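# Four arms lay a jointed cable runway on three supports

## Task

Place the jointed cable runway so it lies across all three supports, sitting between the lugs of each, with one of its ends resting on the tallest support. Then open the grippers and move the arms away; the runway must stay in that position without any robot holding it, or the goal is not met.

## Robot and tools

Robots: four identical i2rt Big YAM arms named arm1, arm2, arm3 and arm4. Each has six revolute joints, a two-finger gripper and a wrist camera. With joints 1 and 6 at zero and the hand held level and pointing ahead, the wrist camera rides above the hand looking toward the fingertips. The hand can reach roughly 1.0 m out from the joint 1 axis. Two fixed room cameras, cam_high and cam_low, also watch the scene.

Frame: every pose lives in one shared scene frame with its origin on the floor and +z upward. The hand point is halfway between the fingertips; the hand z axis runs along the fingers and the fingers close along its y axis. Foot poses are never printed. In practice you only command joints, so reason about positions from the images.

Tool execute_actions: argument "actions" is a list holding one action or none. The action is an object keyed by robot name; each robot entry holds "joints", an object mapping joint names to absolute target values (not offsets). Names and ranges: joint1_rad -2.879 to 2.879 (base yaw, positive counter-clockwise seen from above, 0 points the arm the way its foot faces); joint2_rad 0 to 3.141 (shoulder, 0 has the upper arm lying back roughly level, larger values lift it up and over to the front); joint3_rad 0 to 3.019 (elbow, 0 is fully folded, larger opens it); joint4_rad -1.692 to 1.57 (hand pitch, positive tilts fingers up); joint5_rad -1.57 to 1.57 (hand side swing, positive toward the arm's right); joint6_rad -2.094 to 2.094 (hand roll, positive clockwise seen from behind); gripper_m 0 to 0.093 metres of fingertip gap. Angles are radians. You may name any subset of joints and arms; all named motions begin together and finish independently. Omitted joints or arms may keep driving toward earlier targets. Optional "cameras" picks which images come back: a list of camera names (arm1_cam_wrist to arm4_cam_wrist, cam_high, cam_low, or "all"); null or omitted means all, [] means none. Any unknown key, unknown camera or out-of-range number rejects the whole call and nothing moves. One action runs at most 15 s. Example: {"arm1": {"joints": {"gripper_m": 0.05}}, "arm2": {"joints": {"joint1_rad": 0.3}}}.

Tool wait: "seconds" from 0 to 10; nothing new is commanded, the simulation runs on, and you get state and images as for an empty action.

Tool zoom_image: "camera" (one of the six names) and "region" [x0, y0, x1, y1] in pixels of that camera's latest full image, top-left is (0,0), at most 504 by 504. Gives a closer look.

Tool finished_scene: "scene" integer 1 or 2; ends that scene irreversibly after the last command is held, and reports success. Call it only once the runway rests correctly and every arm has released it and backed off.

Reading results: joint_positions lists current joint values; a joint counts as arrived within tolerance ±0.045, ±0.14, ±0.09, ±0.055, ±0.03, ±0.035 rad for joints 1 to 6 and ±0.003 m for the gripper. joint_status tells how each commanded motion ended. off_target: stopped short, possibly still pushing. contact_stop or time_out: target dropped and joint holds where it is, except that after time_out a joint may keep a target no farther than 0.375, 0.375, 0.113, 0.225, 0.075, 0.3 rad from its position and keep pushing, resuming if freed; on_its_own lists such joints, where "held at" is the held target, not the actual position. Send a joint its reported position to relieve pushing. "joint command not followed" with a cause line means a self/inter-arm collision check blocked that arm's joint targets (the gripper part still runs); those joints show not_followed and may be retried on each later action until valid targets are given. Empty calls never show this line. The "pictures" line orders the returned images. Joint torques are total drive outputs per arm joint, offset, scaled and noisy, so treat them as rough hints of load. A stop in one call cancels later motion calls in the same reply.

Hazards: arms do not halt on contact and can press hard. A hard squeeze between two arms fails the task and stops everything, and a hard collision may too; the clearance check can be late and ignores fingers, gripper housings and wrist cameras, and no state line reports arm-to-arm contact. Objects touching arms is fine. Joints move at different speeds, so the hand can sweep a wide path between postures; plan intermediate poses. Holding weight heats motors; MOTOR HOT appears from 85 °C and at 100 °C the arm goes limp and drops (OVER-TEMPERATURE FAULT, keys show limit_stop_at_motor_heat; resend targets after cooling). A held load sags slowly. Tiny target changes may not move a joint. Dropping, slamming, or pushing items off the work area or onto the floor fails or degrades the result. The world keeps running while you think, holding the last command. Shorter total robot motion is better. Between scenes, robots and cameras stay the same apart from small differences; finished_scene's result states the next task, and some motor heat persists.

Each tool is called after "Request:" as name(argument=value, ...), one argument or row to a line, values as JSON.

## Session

Request:
execute_actions(
  actions=[],
)

Scene clock: 0.00 s.
Joint torques (N m, as the arm reports them, + toward a larger angle): no reading
arm1.joint_positions: joint1_rad=-0.260 joint2_rad=+0.526 joint3_rad=+1.324 joint4_rad=-1.425 joint5_rad=-0.104 joint6_rad=-0.098 gripper_m=+0.094
arm1.joint_status: not commanded
arm1.hand: x=-0.9347 y=-0.2071 z=+1.4781 quat_wxyz=(-0.455, +0.018, -0.890, +0.010) (m; scene frame)
arm2.joint_positions: joint1_rad=+0.485 joint2_rad=+0.534 joint3_rad=+1.361 joint4_rad=-1.517 joint5_rad=-0.265 joint6_rad=-0.494 gripper_m=+0.094
arm2.joint_status: not commanded
arm2.hand: x=-0.3426 y=-0.5234 z=+1.5009 quat_wxyz=(-0.230, +0.862, -0.250, -0.375) (m; scene frame)
arm3.joint_positions: joint1_rad=+0.048 joint2_rad=+0.524 joint3_rad=+1.443 joint4_rad=-1.361 joint5_rad=+0.266 joint6_rad=-0.120 gripper_m=+0.094
arm3.joint_status: not commanded
arm3.hand: x=+0.1786 y=+0.1359 z=+1.5951 quat_wxyz=(-0.308, -0.553, -0.634, +0.444) (m; scene frame)
arm4.joint_positions: joint1_rad=+0.494 joint2_rad=+0.558 joint3_rad=+1.309 joint4_rad=-1.457 joint5_rad=-0.002 joint6_rad=-0.301 gripper_m=+0.094
arm4.joint_status: not commanded
arm4.hand: x=+0.9553 y=-0.2457 z=+1.5183 quat_wxyz=(-0.051, -0.823, -0.386, +0.414) (m; scene frame)
pictures: arm1_cam_wrist, arm2_cam_wrist, arm3_cam_wrist, arm4_cam_wrist, cam_high, cam_low
Images, in order (width x height): arm1_cam_wrist 616x616, arm2_cam_wrist 616x616, arm3_cam_wrist 616x616, arm4_cam_wrist 616x616, cam_high 504x504, cam_low 504x504.

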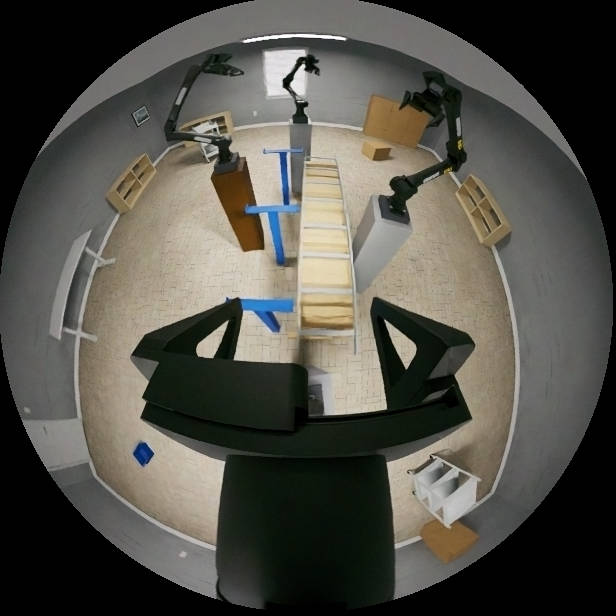

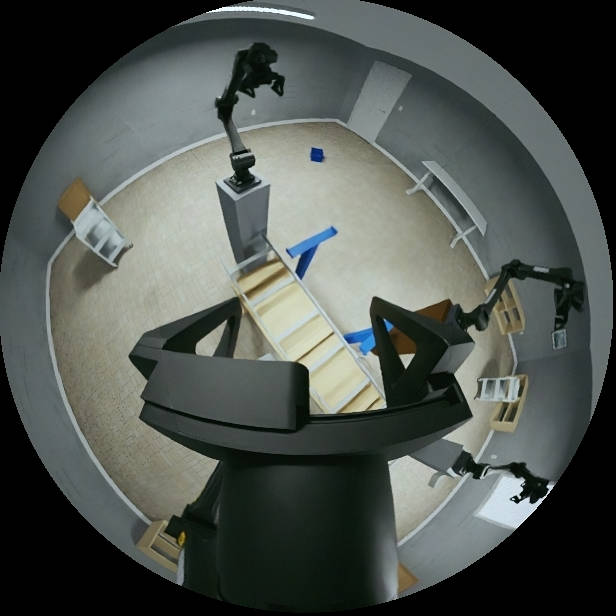

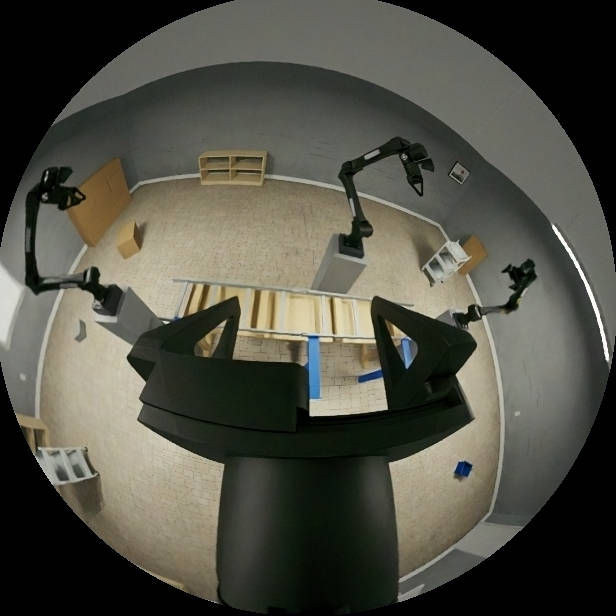

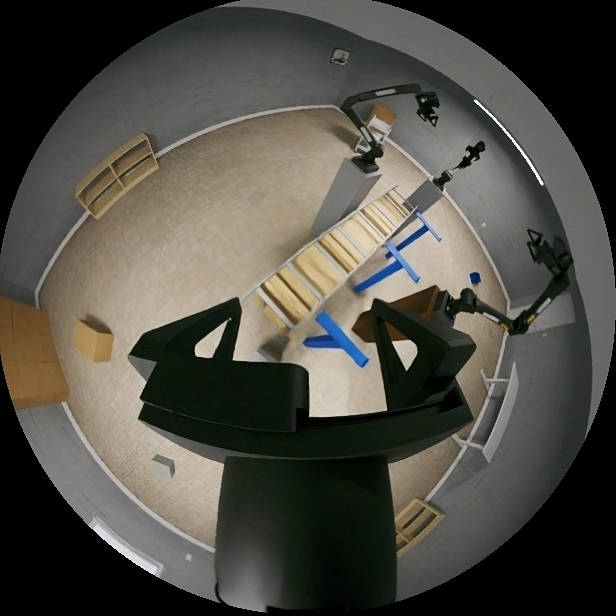

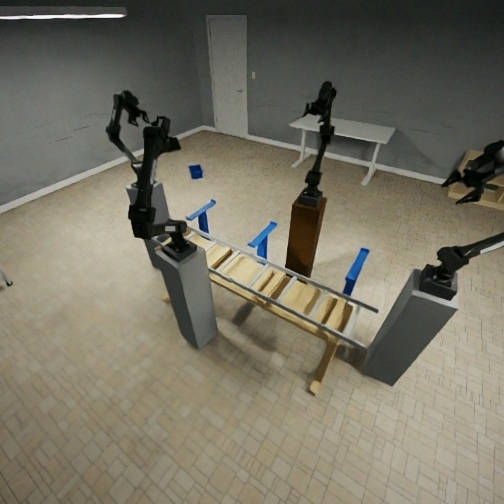

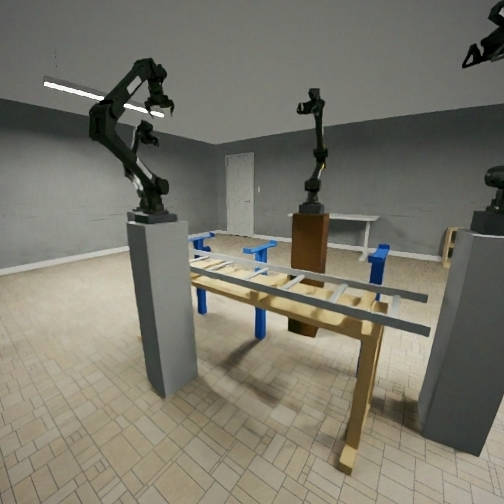

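Request:
execute_actions(
  actions=[
    {"arm1":{"joints":{"joint1_rad":-0.58,"joint2_rad":1.939,"joint3_rad":0.715,"joint4_rad":-0.335,"joint5_rad":0,"joint6_rad":-2.02}},"arm2":{"joints":{"joint1_rad":-0.3,"joint2_rad":1.963,"joint3_rad":0.572,"joint4_rad":-0.17,"joint5_rad":0,"joint6_rad":-0.39}},"arm3":{"joints":{"joint1_rad":-0.22,"joint2_rad":2.43,"joint3_rad":1.65,"joint4_rad":-0.77,"joint5_rad":0,"joint6_rad":-0.09}},"arm4":{"joints":{"joint1_rad":0.563,"joint2_rad":2.151,"joint3_rad":0.822,"joint4_rad":-0.23,"joint5_rad":0,"joint6_rad":-0.94}}},
  ],
)

Scene clock: 4.60 s.
Joint torques (N m, as the arm reports them, + toward a larger angle): arm1=[ -0.43 -11.45   3.02   0.79   0.02  -0.13] | arm2=[ -0.57 -11.91   1.89   1.01   0.1    0.09] | arm3=[  1.03 -26.72   6.43   0.66   0.01   0.11] | arm4=[ -1.21 -14.1    2.42   0.97  -0.07  -0.14]
arm1.joint_positions: joint1_rad=-0.574 joint2_rad=+1.919 joint3_rad=+0.725 joint4_rad=-0.348 joint5_rad=-0.002 joint6_rad=-2.007 gripper_m=+0.094
arm1.joint_status: all done
arm1.hand: x=-0.8011 y=-0.3644 z=+0.8338 quat_wxyz=(+0.001, +0.709, -0.705, +0.018) (m; scene frame)
arm2.joint_positions: joint1_rad=-0.298 joint2_rad=+1.955 joint3_rad=+0.567 joint4_rad=-0.188 joint5_rad=-0.001 joint6_rad=-0.397 gripper_m=+0.094
arm2.joint_status: all done
arm2.hand: x=-0.1289 y=-0.3986 z=+0.8229 quat_wxyz=(+0.008, +0.709, -0.705, -0.001) (m; scene frame)
arm3.joint_positions: joint1_rad=-0.216 joint2_rad=+2.422 joint3_rad=+1.643 joint4_rad=-0.779 joint5_rad=+0.003 joint6_rad=-0.098 gripper_m=+0.094
arm3.joint_status: all done
arm3.hand: x=+0.1377 y=-0.3036 z=+0.8285 quat_wxyz=(-0.001, -0.701, -0.713, +0.005) (m; scene frame)
arm4.joint_positions: joint1_rad=+0.559 joint2_rad=+2.154 joint3_rad=+0.824 joint4_rad=-0.244 joint5_rad=-0.002 joint6_rad=-0.926 gripper_m=+0.094
arm4.joint_status: all done
arm4.hand: x=+0.8205 y=-0.3508 z=+0.8200 quat_wxyz=(+0.005, -0.711, -0.704, -0.005) (m; scene frame)
pictures: arm1_cam_wrist, arm2_cam_wrist, arm3_cam_wrist, arm4_cam_wrist, cam_high, cam_low
Images, in order (width x height): arm1_cam_wrist 616x616, arm2_cam_wrist 616x616, arm3_cam_wrist 616x616, arm4_cam_wrist 616x616, cam_high 504x504, cam_low 504x504.

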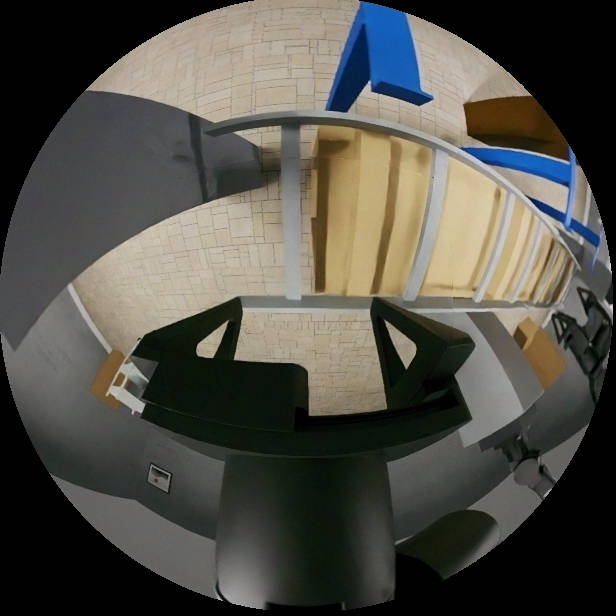

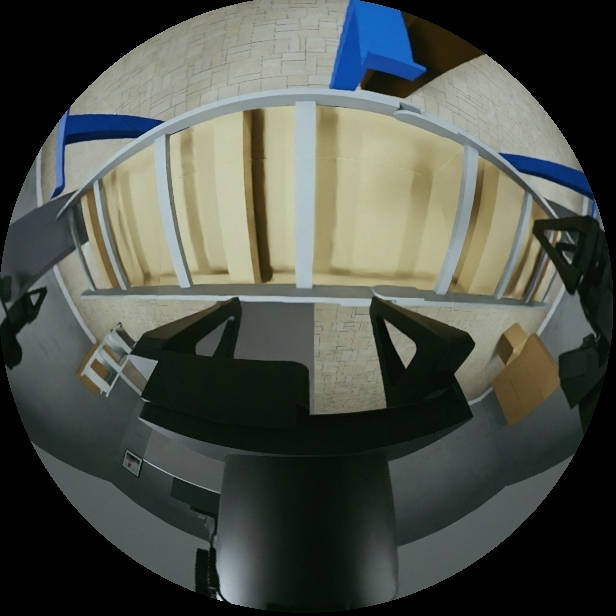

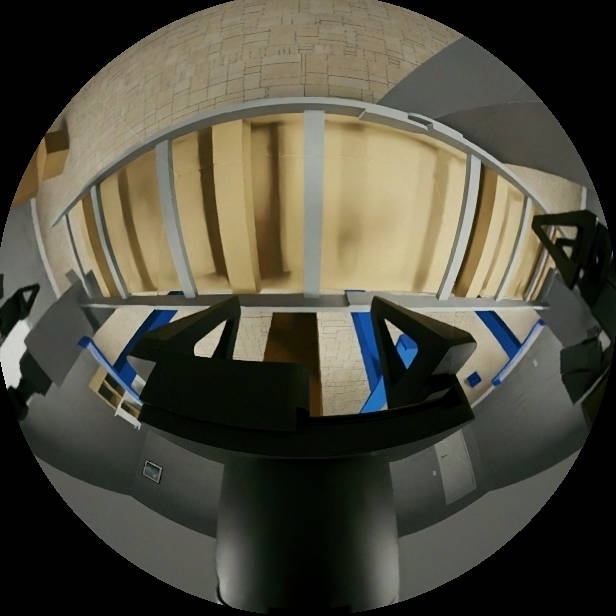

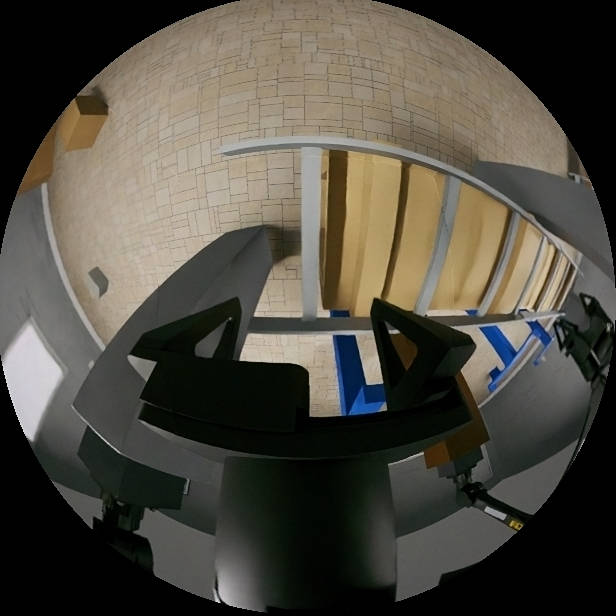

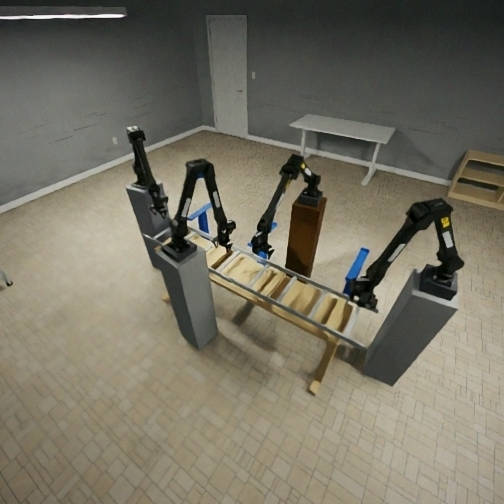

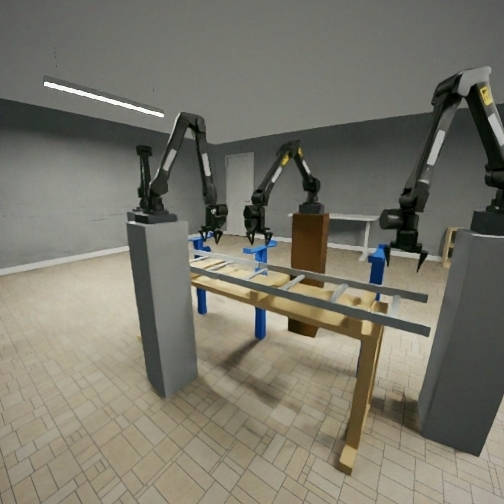

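Request:
execute_actions(
  actions=[
    {"arm1":{"joints":{"joint2_rad":2.37,"joint3_rad":0.81,"joint4_rad":-0.04}},"arm2":{"joints":{"joint1_rad":-0.28,"joint2_rad":2.43,"joint3_rad":0.72,"joint4_rad":0.15}},"arm3":{"joints":{"joint1_rad":-0.232,"joint2_rad":2.71,"joint3_rad":1.785,"joint4_rad":-0.64}},"arm4":{"joints":{"joint2_rad":2.535,"joint3_rad":0.985,"joint4_rad":-0.02}}},
  ],
  cameras=["arm1_cam_wrist","arm4_cam_wrist"],
)

Request:
execute_actions(
  actions=[
    {"arm1":{"joints":{"joint2_rad":2.46,"joint3_rad":0.85,"joint4_rad":0.005}},"arm2":{"joints":{"joint2_rad":2.59,"joint3_rad":0.805,"joint4_rad":0.23,"gripper_m":0.075}},"arm3":{"joints":{"joint2_rad":2.835,"joint3_rad":1.872,"joint4_rad":-0.605,"gripper_m":0.075}},"arm4":{"joints":{"joint2_rad":2.62,"joint3_rad":1.03,"joint4_rad":0.01}}},
  ],
  cameras=[],
)

Request:
execute_actions(
  actions=[
    {"arm1":{"joints":{"joint2_rad":2.54,"joint3_rad":0.89,"joint4_rad":0.05}},"arm4":{"joints":{"joint2_rad":2.685,"joint3_rad":1.078,"joint4_rad":0.04}}},
  ],
  cameras=["arm1_cam_wrist","arm2_cam_wrist","arm3_cam_wrist","arm4_cam_wrist"],
)

Scene clock: 9.50 s.
Joint torques (N m, as the arm reports them, + toward a larger angle): arm1=[ -0.6  -13.38   0.52   0.51   0.03  -0.09] | arm2=[  0.   -15.96  -1.11   0.72   0.06   0.02] | arm3=[  0.79 -28.78   5.71   0.48   0.02   0.1 ] | arm4=[ -1.13 -15.69   0.84   0.66  -0.06  -0.14]
arm1.joint_positions: joint1_rad=-0.574 joint2_rad=+2.359 joint3_rad=+0.808 joint4_rad=-0.052 joint5_rad=-0.002 joint6_rad=-2.009 gripper_m=+0.094
arm1.joint_status: all done
arm1.hand: x=-0.8236 y=-0.3564 z=+0.6930 quat_wxyz=(+0.011, +0.709, -0.705, -0.010) (m; scene frame)
arm2.joint_positions: joint1_rad=-0.290 joint2_rad=+2.436 joint3_rad=+0.717 joint4_rad=+0.134 joint5_rad=-0.001 joint6_rad=-0.397 gripper_m=+0.094
arm2.joint_status: all done
arm2.hand: x=-0.1327 y=-0.3987 z=+0.6890 quat_wxyz=(+0.012, +0.712, -0.702, +0.000) (m; scene frame)
arm3.joint_positions: joint1_rad=-0.226 joint2_rad=+2.716 joint3_rad=+1.773 joint4_rad=-0.646 joint5_rad=+0.003 joint6_rad=-0.098 gripper_m=+0.094
arm3.joint_status: all done
arm3.hand: x=+0.1318 y=-0.2902 z=+0.6834 quat_wxyz=(+0.010, -0.705, -0.709, -0.007) (m; scene frame)
arm4.joint_positions: joint1_rad=+0.559 joint2_rad=+2.544 joint3_rad=+0.980 joint4_rad=-0.027 joint5_rad=-0.002 joint6_rad=-0.927 gripper_m=+0.094
arm4.joint_status: all done
arm4.hand: x=+0.8255 y=-0.3452 z=+0.6872 quat_wxyz=(+0.003, -0.710, -0.704, -0.014) (m; scene frame)
pictures: arm1_cam_wrist, arm4_cam_wrist
Images, in order (width x height): arm1_cam_wrist 616x616, arm4_cam_wrist 616x616.

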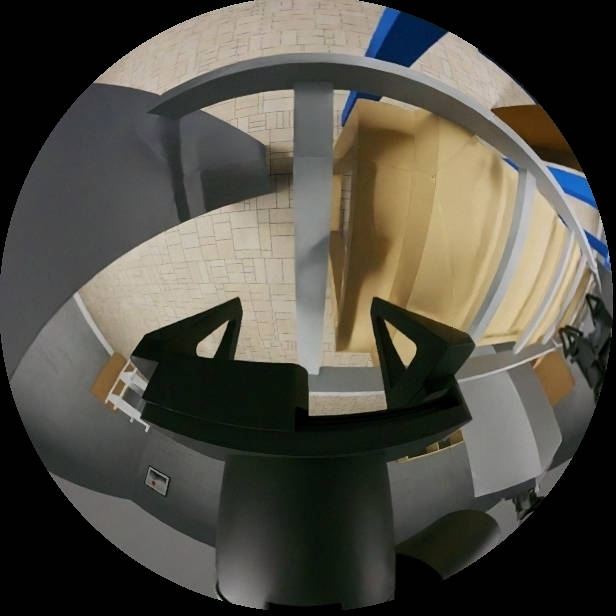

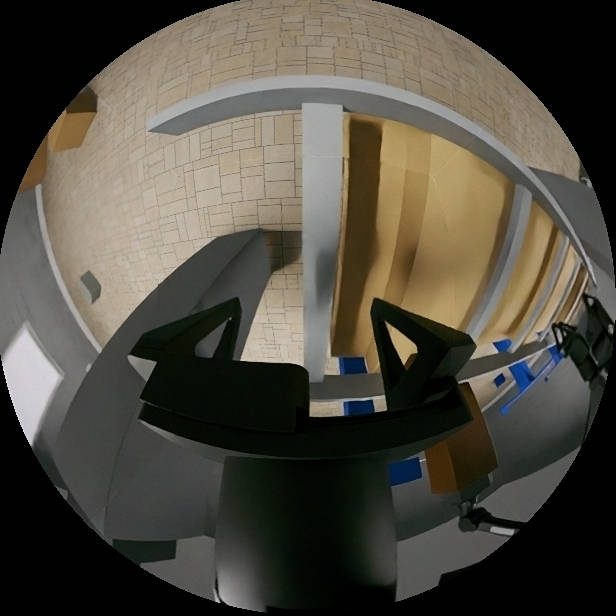

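Scene clock: 10.47 s.
Joint torques (N m, as the arm reports them, + toward a larger angle): arm1=[ -0.73 -12.86   0.1    0.44  -0.04  -0.12] | arm2=[ -0.33 -15.65  -1.95   0.95   0.08   0.07] | arm3=[  0.94 -26.72   5.88   0.66   0.02   0.11] | arm4=[ -1.3  -14.56   0.27   0.76  -0.07  -0.13]
arm1.joint_positions: joint1_rad=-0.574 joint2_rad=+2.431 joint3_rad=+0.851 joint4_rad=-0.003 joint5_rad=-0.002 joint6_rad=-2.009 gripper_m=+0.094
arm1.joint_status: all done
arm1.hand: x=-0.8163 y=-0.3602 z=+0.6694 quat_wxyz=(+0.008, +0.709, -0.705, -0.001) (m; scene frame)
arm2.joint_positions: joint1_rad=-0.290 joint2_rad=+2.587 joint3_rad=+0.806 joint4_rad=+0.220 joint5_rad=-0.001 joint6_rad=-0.397 gripper_m=+0.075
arm2.joint_status: all done
arm2.hand: x=-0.1302 y=-0.3916 z=+0.6411 quat_wxyz=(+0.001, +0.712, -0.702, -0.004) (m; scene frame)
arm3.joint_positions: joint1_rad=-0.226 joint2_rad=+2.812 joint3_rad=+1.857 joint4_rad=-0.614 joint5_rad=+0.003 joint6_rad=-0.098 gripper_m=+0.075
arm3.joint_status: all done
arm3.hand: x=+0.1309 y=-0.2991 z=+0.6449 quat_wxyz=(+0.003, -0.705, -0.709, +0.001) (m; scene frame)
arm4.joint_positions: joint1_rad=+0.559 joint2_rad=+2.611 joint3_rad=+1.031 joint4_rad=+0.002 joint5_rad=-0.002 joint6_rad=-0.927 gripper_m=+0.094
arm4.joint_status: all done
arm4.hand: x=+0.8199 y=-0.3489 z=+0.6633 quat_wxyz=(+0.004, -0.710, -0.704, -0.007) (m; scene frame)
pictures: none
No camera images: the call's "cameras" was empty. Leave "cameras" out to get every camera's image.

Scene clock: 11.37 s.
Joint torques (N m, as the arm reports them, + toward a larger angle): arm1=[ -1.12 -12.67  -0.29   0.6    0.12  -0.08] | arm2=[  0.06 -14.84  -1.88   0.64   0.1   -0.03] | arm3=[  0.91 -26.23   5.93   0.63   0.02   0.1 ] | arm4=[ -1.36 -15.16   0.27   0.87  -0.06  -0.13]
arm1.joint_positions: joint1_rad=-0.574 joint2_rad=+2.513 joint3_rad=+0.889 joint4_rad=+0.041 joint5_rad=-0.002 joint6_rad=-2.009 gripper_m=+0.094
arm1.joint_status: all done
arm1.hand: x=-0.8176 y=-0.3601 z=+0.6424 quat_wxyz=(+0.008, +0.709, -0.705, -0.001) (m; scene frame)
arm2.joint_positions: joint1_rad=-0.290 joint2_rad=+2.587 joint3_rad=+0.806 joint4_rad=+0.220 joint5_rad=-0.001 joint6_rad=-0.397 gripper_m=+0.075
arm2.joint_status: not commanded
arm2.hand: x=-0.1302 y=-0.3916 z=+0.6411 quat_wxyz=(+0.001, +0.712, -0.702, -0.004) (m; scene frame)
arm3.joint_positions: joint1_rad=-0.226 joint2_rad=+2.812 joint3_rad=+1.857 joint4_rad=-0.614 joint5_rad=+0.003 joint6_rad=-0.098 gripper_m=+0.075
arm3.joint_status: not commanded
arm3.hand: x=+0.1309 y=-0.2991 z=+0.6449 quat_wxyz=(+0.003, -0.705, -0.709, +0.001) (m; scene frame)
arm4.joint_positions: joint1_rad=+0.559 joint2_rad=+2.674 joint3_rad=+1.076 joint4_rad=+0.030 joint5_rad=-0.002 joint6_rad=-0.927 gripper_m=+0.094
arm4.joint_status: all done
arm4.hand: x=+0.8172 y=-0.3506 z=+0.6403 quat_wxyz=(+0.005, -0.710, -0.704, -0.002) (m; scene frame)
pictures: arm1_cam_wrist, arm2_cam_wrist, arm3_cam_wrist, arm4_cam_wrist
Images, in order (width x height): arm1_cam_wrist 616x616, arm2_cam_wrist 616x616, arm3_cam_wrist 616x616, arm4_cam_wrist 616x616.

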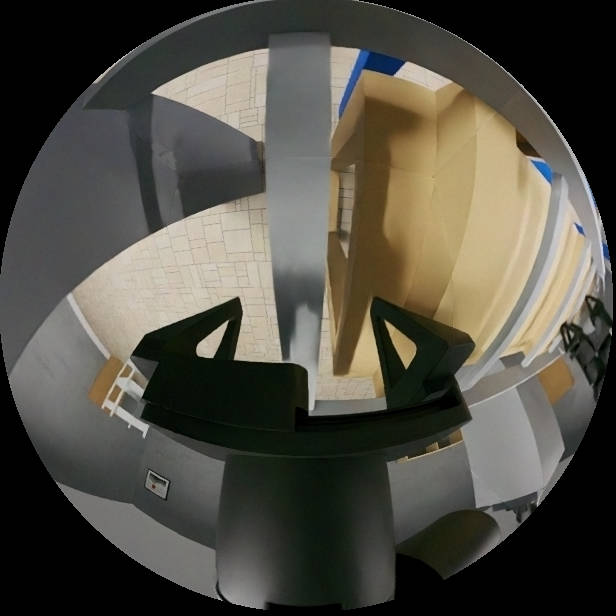

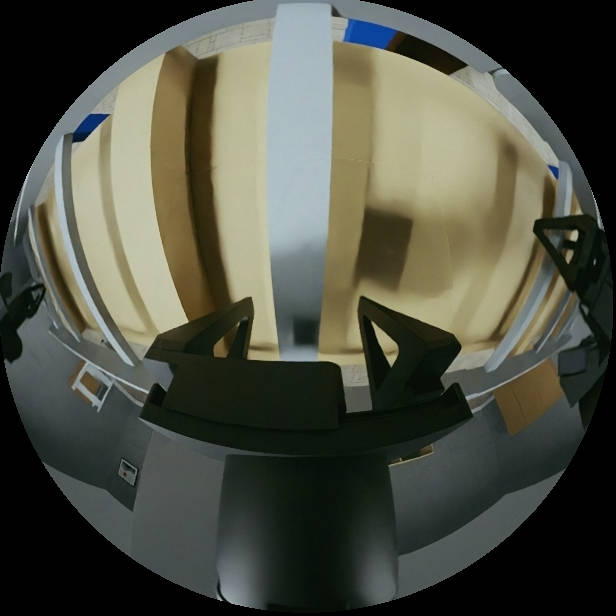

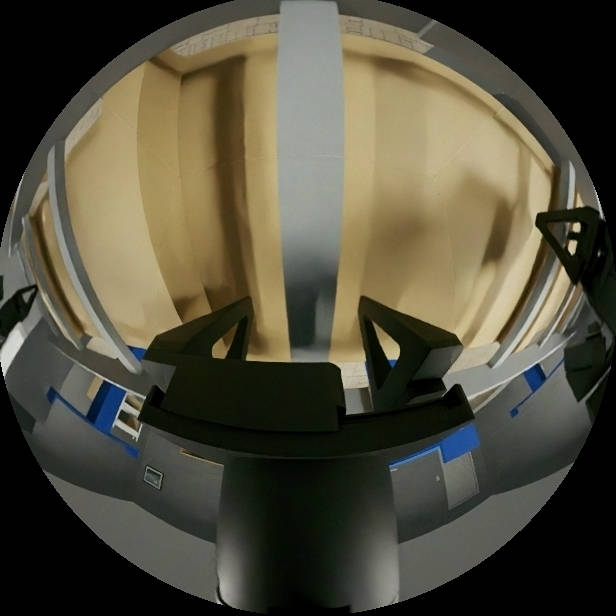

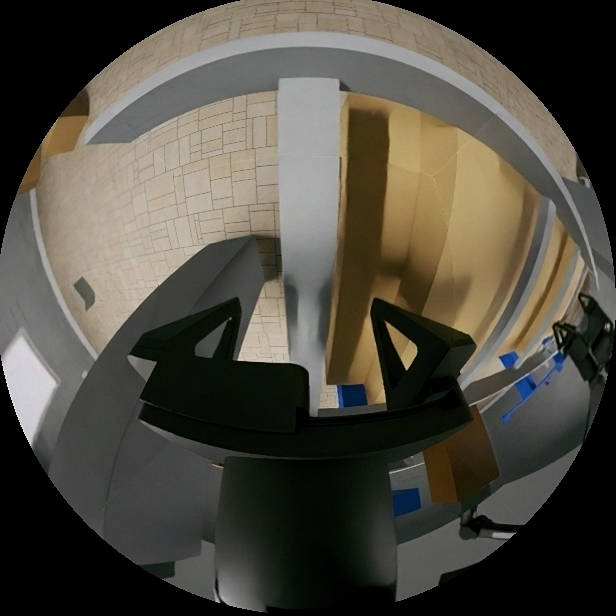

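Request:
execute_actions(
  actions=[
    {"arm1":{"joints":{"gripper_m":0}},"arm4":{"joints":{"gripper_m":0}},"arm2":{"joints":{"gripper_m":0}},"arm3":{"joints":{"gripper_m":0}}},
  ],
  cameras=[],
)

Request:
execute_actions(
  actions=[
    {"arm1":{"joints":{"joint2_rad":2.32,"joint3_rad":0.825,"joint4_rad":-0.035}},"arm2":{"joints":{"joint2_rad":2.385,"joint3_rad":0.725,"joint4_rad":0.145}},"arm3":{"joints":{"joint2_rad":2.667,"joint3_rad":1.795,"joint4_rad":-0.64}},"arm4":{"joints":{"joint2_rad":2.49,"joint3_rad":0.995,"joint4_rad":-0.015}}},
  ],
  cameras=[],
)

Request:
execute_actions(
  actions=[
    {"arm1":{"joints":{"joint2_rad":2.13,"joint3_rad":0.76,"joint4_rad":-0.155}},"arm2":{"joints":{"joint2_rad":2.18,"joint3_rad":0.645,"joint4_rad":0.02}},"arm3":{"joints":{"joint2_rad":2.535,"joint3_rad":1.72,"joint4_rad":-0.695}},"arm4":{"joints":{"joint2_rad":2.315,"joint3_rad":0.908,"joint4_rad":-0.1}}},
  ],
  cameras=[],
)

Request:
execute_actions(
  actions=[
    {"arm1":{"joints":{"joint2_rad":1.925,"joint3_rad":0.72,"joint4_rad":-0.32}},"arm2":{"joints":{"joint2_rad":1.94,"joint3_rad":0.585,"joint4_rad":-0.155}},"arm3":{"joints":{"joint2_rad":2.40,"joint3_rad":1.662,"joint4_rad":-0.77}},"arm4":{"joints":{"joint2_rad":2.125,"joint3_rad":0.84,"joint4_rad":-0.22}}},
  ],
  cameras=[],
)

Request:
execute_actions(
  actions=[
    {"arm1":{"joints":{"joint2_rad":1.71,"joint3_rad":0.72,"joint4_rad":-0.525}},"arm2":{"joints":{"joint2_rad":1.68,"joint3_rad":0.568,"joint4_rad":-0.39}},"arm3":{"joints":{"joint2_rad":2.275,"joint3_rad":1.64,"joint4_rad":-0.87}},"arm4":{"joints":{"joint2_rad":1.915,"joint3_rad":0.80,"joint4_rad":-0.39}}},
  ],
  cameras=["cam_low","arm1_cam_wrist"],
)

Scene clock: 16.67 s.
Joint torques (N m, as the arm reports them, + toward a larger angle): arm1=[ -0.62 -12.97  -0.07   0.78  -0.09  -0.1 ] | arm2=[ -0.71 -15.76  -1.83   0.73   0.5   -0.11] | arm3=[  1.17 -26.29   5.89   0.56  -0.11   0.15] | arm4=[ -1.13 -14.7    0.2    0.77  -0.15  -0.09]
arm1.joint_positions: joint1_rad=-0.575 joint2_rad=+2.515 joint3_rad=+0.885 joint4_rad=+0.041 joint5_rad=+0.002 joint6_rad=-2.007 gripper_m=+0.024
arm1.joint_status: gripper_m off_target (ended at +0.024, target +0.000)
arm1.hand: x=-0.8212 y=-0.3594 z=+0.6417 quat_wxyz=(+0.011, +0.708, -0.706, -0.003) (m; scene frame)
arm2.joint_positions: joint1_rad=-0.282 joint2_rad=+2.589 joint3_rad=+0.804 joint4_rad=+0.221 joint5_rad=-0.011 joint6_rad=-0.381 gripper_m=+0.024
arm2.joint_status: gripper_m off_target (ended at +0.024, target +0.000)
arm2.hand: x=-0.1346 y=-0.3918 z=+0.6408 quat_wxyz=(+0.004, +0.709, -0.705, -0.008) (m; scene frame)
arm3.joint_positions: joint1_rad=-0.229 joint2_rad=+2.812 joint3_rad=+1.857 joint4_rad=-0.612 joint5_rad=+0.006 joint6_rad=-0.103 gripper_m=+0.024
arm3.joint_status: gripper_m off_target (ended at +0.024, target +0.000)
arm3.hand: x=+0.1283 y=-0.2993 z=+0.6449 quat_wxyz=(+0.004, -0.704, -0.710, +0.003) (m; scene frame)
arm4.joint_positions: joint1_rad=+0.559 joint2_rad=+2.674 joint3_rad=+1.078 joint4_rad=+0.032 joint5_rad=+0.001 joint6_rad=-0.931 gripper_m=+0.024
arm4.joint_status: gripper_m off_target (ended at +0.024, target +0.000)
arm4.hand: x=+0.8160 y=-0.3510 z=+0.6403 quat_wxyz=(+0.006, -0.709, -0.705, -0.001) (m; scene frame)
pictures: none
No camera images: the call's "cameras" was empty. Leave "cameras" out to get every camera's image.

Scene clock: 17.77 s.
Joint torques (N m, as the arm reports them, + toward a larger angle): arm1=[  0.15 -20.31   0.    -0.11  -0.27  -0.13] | arm2=[ -0.23 -22.57  -3.23   0.16  -0.17  -0.12] | arm3=[  1.16 -35.03   4.95  -0.9    0.2    0.19] | arm4=[ -0.61 -21.55  -0.05  -0.03  -0.16   0.  ]
arm1.joint_positions: joint1_rad=-0.575 joint2_rad=+2.388 joint3_rad=+0.828 joint4_rad=-0.026 joint5_rad=+0.005 joint6_rad=-2.005 gripper_m=+0.024
arm1.joint_status: all done
arm1.hand: x=-0.8182 y=-0.3606 z=+0.6837 quat_wxyz=(+0.011, +0.707, -0.707, -0.001) (m; scene frame)
arm2.joint_positions: joint1_rad=-0.282 joint2_rad=+2.471 joint3_rad=+0.745 joint4_rad=+0.153 joint5_rad=+0.003 joint6_rad=-0.380 gripper_m=+0.024
arm2.joint_status: all done
arm2.hand: x=-0.1316 y=-0.3916 z=+0.6778 quat_wxyz=(+0.006, +0.709, -0.706, +0.000) (m; scene frame)
arm3.joint_positions: joint1_rad=-0.227 joint2_rad=+2.737 joint3_rad=+1.791 joint4_rad=-0.614 joint5_rad=-0.002 joint6_rad=-0.107 gripper_m=+0.024
arm3.joint_status: all done
arm3.hand: x=+0.1314 y=-0.2984 z=+0.6749 quat_wxyz=(-0.002, -0.702, -0.712, +0.003) (m; scene frame)
arm4.joint_positions: joint1_rad=+0.555 joint2_rad=+2.568 joint3_rad=+1.000 joint4_rad=-0.003 joint5_rad=+0.002 joint6_rad=-0.939 gripper_m=+0.024
arm4.joint_status: all done
arm4.hand: x=+0.8188 y=-0.3476 z=+0.6787 quat_wxyz=(+0.006, -0.707, -0.707, -0.004) (m; scene frame)
pictures: none
No camera images: the call's "cameras" was empty. Leave "cameras" out to get every camera's image.

Scene clock: 18.73 s.
Joint torques (N m, as the arm reports them, + toward a larger angle): arm1=[ -0.44 -18.96   1.92   0.09  -0.32  -0.16] | arm2=[ -1.25 -21.41  -0.77   0.03  -0.11  -0.06] | arm3=[  1.13 -34.5    5.95  -0.7    0.26   0.2 ] | arm4=[ -1.09 -19.52   1.5    0.16  -0.14  -0.07]
arm1.joint_positions: joint1_rad=-0.576 joint2_rad=+2.190 joint3_rad=+0.754 joint4_rad=-0.149 joint5_rad=+0.009 joint6_rad=-2.003 gripper_m=+0.024
arm1.joint_status: all done
arm1.hand: x=-0.8187 y=-0.3606 z=+0.7466 quat_wxyz=(+0.013, +0.706, -0.708, +0.000) (m; scene frame)
arm2.joint_positions: joint1_rad=-0.282 joint2_rad=+2.254 joint3_rad=+0.648 joint4_rad=+0.029 joint5_rad=+0.004 joint6_rad=-0.377 gripper_m=+0.024
arm2.joint_status: all done
arm2.hand: x=-0.1318 y=-0.3937 z=+0.7420 quat_wxyz=(+0.007, +0.708, -0.706, +0.001) (m; scene frame)
arm3.joint_positions: joint1_rad=-0.227 joint2_rad=+2.600 joint3_rad=+1.711 joint4_rad=-0.675 joint5_rad=-0.004 joint6_rad=-0.105 gripper_m=+0.024
arm3.joint_status: all done
arm3.hand: x=+0.1318 y=-0.2999 z=+0.7387 quat_wxyz=(-0.001, -0.703, -0.712, +0.001) (m; scene frame)
arm4.joint_positions: joint1_rad=+0.560 joint2_rad=+2.380 joint3_rad=+0.905 joint4_rad=-0.094 joint5_rad=+0.000 joint6_rad=-0.933 gripper_m=+0.024
arm4.joint_status: all done
arm4.hand: x=+0.8183 y=-0.3512 z=+0.7441 quat_wxyz=(+0.006, -0.708, -0.706, -0.003) (m; scene frame)
pictures: none
No camera images: the call's "cameras" was empty. Leave "cameras" out to get every camera's image.

Scene clock: 19.70 s.
Joint torques (N m, as the arm reports them, + toward a larger angle): arm1=[ -0.14 -17.88   3.55   0.06  -0.47  -0.13] | arm2=[ -0.47 -20.18   1.46  -0.13  -0.18  -0.11] | arm3=[  1.02 -33.92   6.36  -0.67   0.26   0.17] | arm4=[ -1.55 -18.66   2.85   0.14  -0.06  -0.09]
arm1.joint_positions: joint1_rad=-0.578 joint2_rad=+1.981 joint3_rad=+0.710 joint4_rad=-0.312 joint5_rad=+0.012 joint6_rad=-2.003 gripper_m=+0.024
arm1.joint_status: all done
arm1.hand: x=-0.8189 y=-0.3605 z=+0.8113 quat_wxyz=(+0.014, +0.706, -0.708, +0.001) (m; scene frame)
arm2.joint_positions: joint1_rad=-0.282 joint2_rad=+2.012 joint3_rad=+0.579 joint4_rad=-0.142 joint5_rad=+0.005 joint6_rad=-0.377 gripper_m=+0.024
arm2.joint_status: all done
arm2.hand: x=-0.1318 y=-0.3957 z=+0.8080 quat_wxyz=(+0.006, +0.707, -0.707, +0.001) (m; scene frame)
arm3.joint_positions: joint1_rad=-0.226 joint2_rad=+2.466 joint3_rad=+1.651 joint4_rad=-0.749 joint5_rad=-0.004 joint6_rad=-0.104 gripper_m=+0.024
arm3.joint_status: all done
arm3.hand: x=+0.1325 y=-0.2999 z=+0.8040 quat_wxyz=(-0.001, -0.703, -0.711, +0.001) (m; scene frame)
arm4.joint_positions: joint1_rad=+0.561 joint2_rad=+2.187 joint3_rad=+0.835 joint4_rad=-0.212 joint5_rad=-0.002 joint6_rad=-0.932 gripper_m=+0.024
arm4.joint_status: all done
arm4.hand: x=+0.8185 y=-0.3530 z=+0.8090 quat_wxyz=(+0.005, -0.708, -0.706, -0.001) (m; scene frame)
pictures: none
No camera images: the call's "cameras" was empty. Leave "cameras" out to get every camera's image.

Scene clock: 20.73 s.
Joint torques (N m, as the arm reports them, + toward a larger angle): arm1=[ -0.39 -16.23   5.72   0.06  -0.57  -0.12] | arm2=[ -0.88 -18.03   4.35  -0.7   -0.21  -0.18] | arm3=[  0.89 -33.15   7.44  -0.69   0.31   0.16] | arm4=[ -0.99 -17.78   4.48   0.07   0.09  -0.09]
arm1.joint_positions: joint1_rad=-0.579 joint2_rad=+1.766 joint3_rad=+0.704 joint4_rad=-0.519 joint5_rad=+0.015 joint6_rad=-2.004 gripper_m=+0.024
arm1.joint_status: all done
arm1.hand: x=-0.8186 y=-0.3606 z=+0.8808 quat_wxyz=(+0.015, +0.705, -0.709, +0.003) (m; scene frame)
arm2.joint_positions: joint1_rad=-0.282 joint2_rad=+1.749 joint3_rad=+0.549 joint4_rad=-0.371 joint5_rad=+0.007 joint6_rad=-0.377 gripper_m=+0.024
arm2.joint_status: all done
arm2.hand: x=-0.1316 y=-0.3974 z=+0.8777 quat_wxyz=(+0.004, +0.707, -0.707, +0.001) (m; scene frame)
arm3.joint_positions: joint1_rad=-0.225 joint2_rad=+2.340 joint3_rad=+1.625 joint4_rad=-0.852 joint5_rad=-0.005 joint6_rad=-0.104 gripper_m=+0.024
arm3.joint_status: all done
arm3.hand: x=+0.1333 y=-0.3001 z=+0.8726 quat_wxyz=(+0.000, -0.703, -0.712, -0.001) (m; scene frame)
arm4.joint_positions: joint1_rad=+0.561 joint2_rad=+1.974 joint3_rad=+0.794 joint4_rad=-0.380 joint5_rad=-0.006 joint6_rad=-0.932 gripper_m=+0.024
arm4.joint_status: all done
arm4.hand: x=+0.8184 y=-0.3549 z=+0.8806 quat_wxyz=(+0.003, -0.708, -0.706, +0.002) (m; scene frame)
pictures: arm1_cam_wrist, cam_low
Images, in order (width x height): arm1_cam_wrist 616x616, cam_low 504x504.

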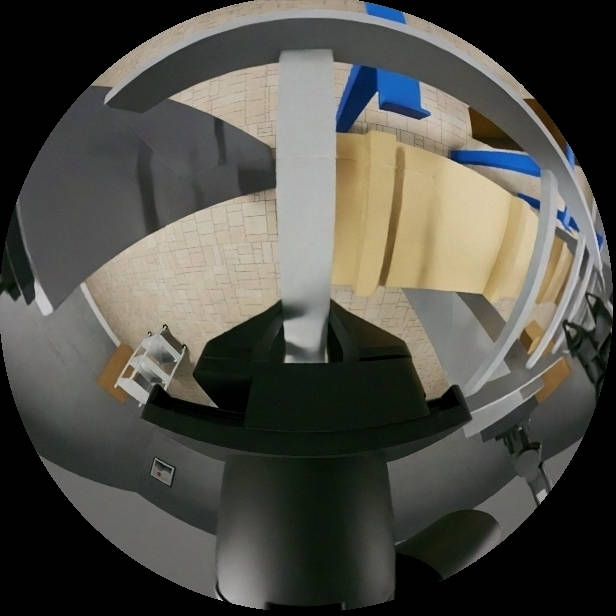

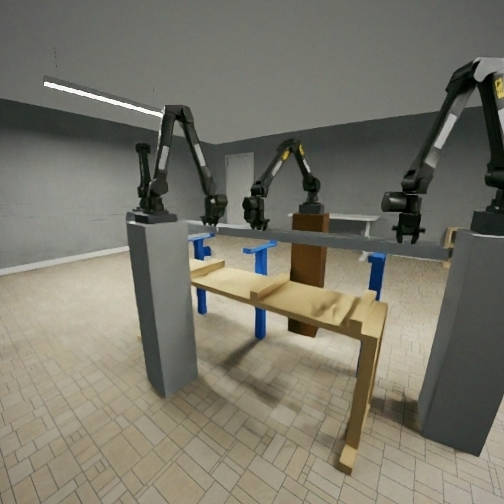

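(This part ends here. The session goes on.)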